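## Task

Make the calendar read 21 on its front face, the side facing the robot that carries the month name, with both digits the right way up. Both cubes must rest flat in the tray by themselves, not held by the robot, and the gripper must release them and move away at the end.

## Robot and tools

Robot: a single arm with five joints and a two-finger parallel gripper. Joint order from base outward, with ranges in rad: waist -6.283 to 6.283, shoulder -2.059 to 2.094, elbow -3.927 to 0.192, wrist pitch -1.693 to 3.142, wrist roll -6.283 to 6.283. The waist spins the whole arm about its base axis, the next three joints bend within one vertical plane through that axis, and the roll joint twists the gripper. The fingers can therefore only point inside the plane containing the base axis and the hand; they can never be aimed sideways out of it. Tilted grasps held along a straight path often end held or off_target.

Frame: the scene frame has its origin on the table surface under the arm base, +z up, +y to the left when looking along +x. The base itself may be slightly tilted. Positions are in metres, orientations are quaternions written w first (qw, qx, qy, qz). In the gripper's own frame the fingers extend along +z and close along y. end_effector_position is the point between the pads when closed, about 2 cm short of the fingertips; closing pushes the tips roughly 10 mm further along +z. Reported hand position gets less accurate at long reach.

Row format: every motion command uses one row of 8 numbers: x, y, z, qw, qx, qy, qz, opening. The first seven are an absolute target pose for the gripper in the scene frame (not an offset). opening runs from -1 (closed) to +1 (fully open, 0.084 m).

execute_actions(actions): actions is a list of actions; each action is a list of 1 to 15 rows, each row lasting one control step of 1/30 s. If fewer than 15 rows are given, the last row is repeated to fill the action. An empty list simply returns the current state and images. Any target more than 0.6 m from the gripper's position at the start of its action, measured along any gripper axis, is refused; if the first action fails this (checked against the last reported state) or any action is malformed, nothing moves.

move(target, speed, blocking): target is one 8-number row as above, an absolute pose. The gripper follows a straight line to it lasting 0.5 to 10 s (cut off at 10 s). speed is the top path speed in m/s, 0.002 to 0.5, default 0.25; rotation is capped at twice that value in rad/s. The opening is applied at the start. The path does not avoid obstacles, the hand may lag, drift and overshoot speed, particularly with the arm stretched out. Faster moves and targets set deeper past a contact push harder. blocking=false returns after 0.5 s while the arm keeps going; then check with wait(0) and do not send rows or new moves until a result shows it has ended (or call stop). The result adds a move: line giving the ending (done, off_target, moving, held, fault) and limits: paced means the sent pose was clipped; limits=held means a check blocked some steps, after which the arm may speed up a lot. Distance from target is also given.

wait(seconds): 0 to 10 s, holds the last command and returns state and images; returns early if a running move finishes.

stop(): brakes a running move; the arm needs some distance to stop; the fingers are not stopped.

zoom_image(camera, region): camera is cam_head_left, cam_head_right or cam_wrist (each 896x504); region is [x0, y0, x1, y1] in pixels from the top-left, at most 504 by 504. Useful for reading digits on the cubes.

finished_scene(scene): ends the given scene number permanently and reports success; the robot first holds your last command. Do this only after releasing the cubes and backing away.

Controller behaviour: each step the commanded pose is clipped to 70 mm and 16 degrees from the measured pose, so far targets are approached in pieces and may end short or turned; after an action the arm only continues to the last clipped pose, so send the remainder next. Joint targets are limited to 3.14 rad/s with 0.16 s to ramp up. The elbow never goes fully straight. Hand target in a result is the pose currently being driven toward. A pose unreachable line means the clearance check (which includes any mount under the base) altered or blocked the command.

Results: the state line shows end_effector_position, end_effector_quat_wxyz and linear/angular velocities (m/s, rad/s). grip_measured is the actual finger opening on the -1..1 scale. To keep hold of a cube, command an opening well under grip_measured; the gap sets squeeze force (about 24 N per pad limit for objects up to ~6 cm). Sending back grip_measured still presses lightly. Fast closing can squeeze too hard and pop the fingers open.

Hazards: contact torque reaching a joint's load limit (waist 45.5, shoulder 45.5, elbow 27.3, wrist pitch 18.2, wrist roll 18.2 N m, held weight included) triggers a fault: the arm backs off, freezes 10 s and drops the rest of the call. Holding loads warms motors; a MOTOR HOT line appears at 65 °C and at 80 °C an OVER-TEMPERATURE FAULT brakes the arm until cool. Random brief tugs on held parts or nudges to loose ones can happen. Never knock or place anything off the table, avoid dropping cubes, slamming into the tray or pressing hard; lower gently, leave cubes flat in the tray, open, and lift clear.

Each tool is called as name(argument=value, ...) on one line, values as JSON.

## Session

move(target=[0.33,-0.03,0.25,0,1,0,0,1], speed=0.4)

zoom_image(camera="cam_head_left", region=[400, 220, 600, 400])

Scene clock: 1.90 s.
end_effector_position=(+0.3296, -0.0316, +0.2500) grip_measured=+1.00 end_effector_quat_wxyz=(-0.004, +1.000, -0.000, -0.001) end_effector_velocity=(+0.001, +0.001, -0.002) end_effector_angular_velocity=(+0.000, +0.002, +0.007)
Joint positions: [-0.062 -0.489 -0.634  1.125 -0.09   0.084]
Joint velocities: [ 0.003  0.007 -0.001 -0.004 -0.004 -0.   ]
Motor temperatures (°C, as the motors report them): [27 31 30 34 33]
Hand target: +0.330, -0.031, +0.250; -0.004, +1.000, +0.000, -0.001
Off the commanded pose: 0.002 m, 1 deg.
move: done

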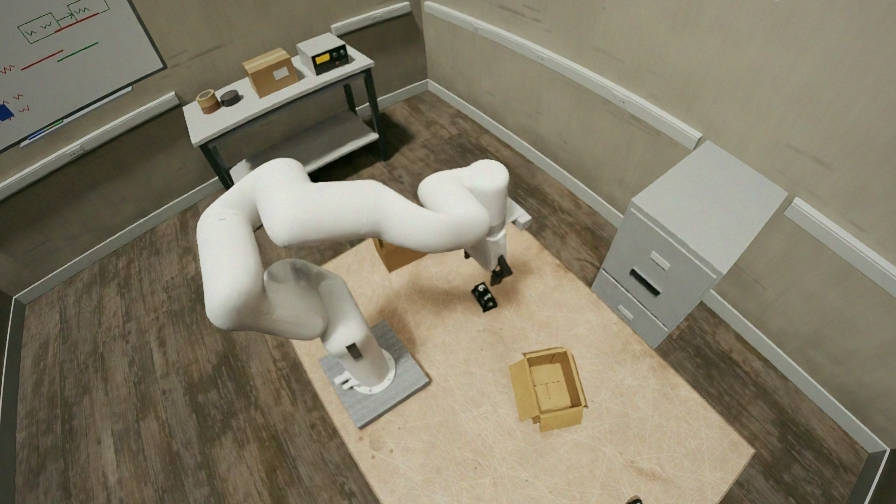

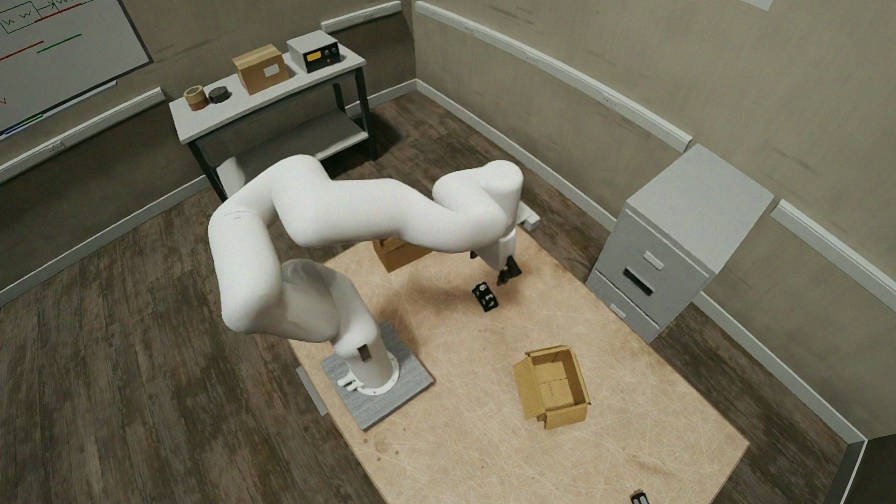

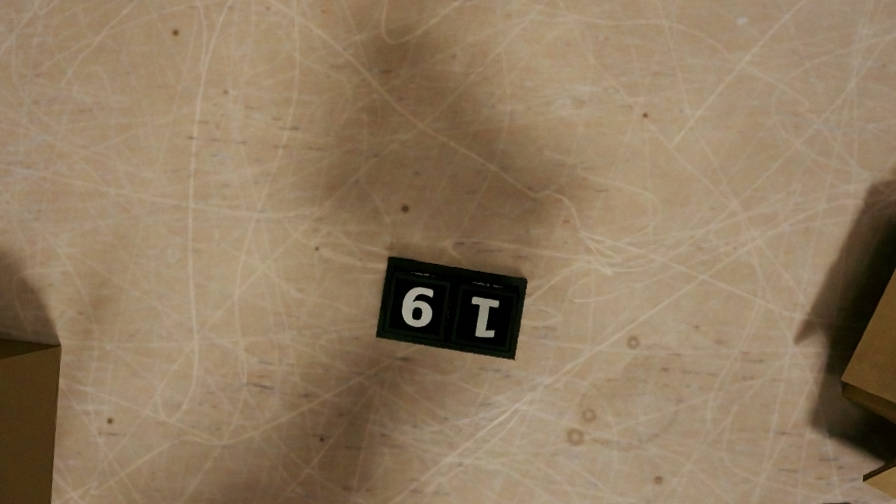

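Region (400, 220, 600, 400) of cam_head_left's 896x504 image, scaled by 2.520, with more detail than that image has; it fills the top 454 rows of this view, and the rest is white.

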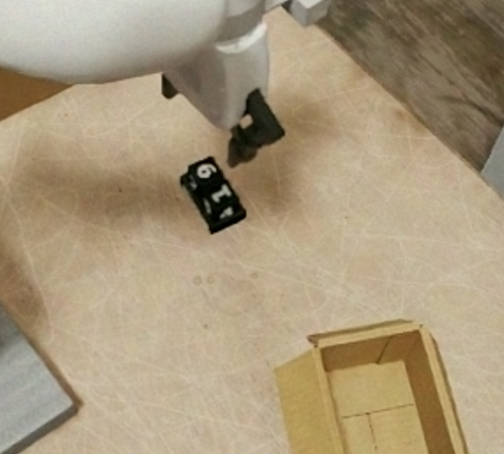

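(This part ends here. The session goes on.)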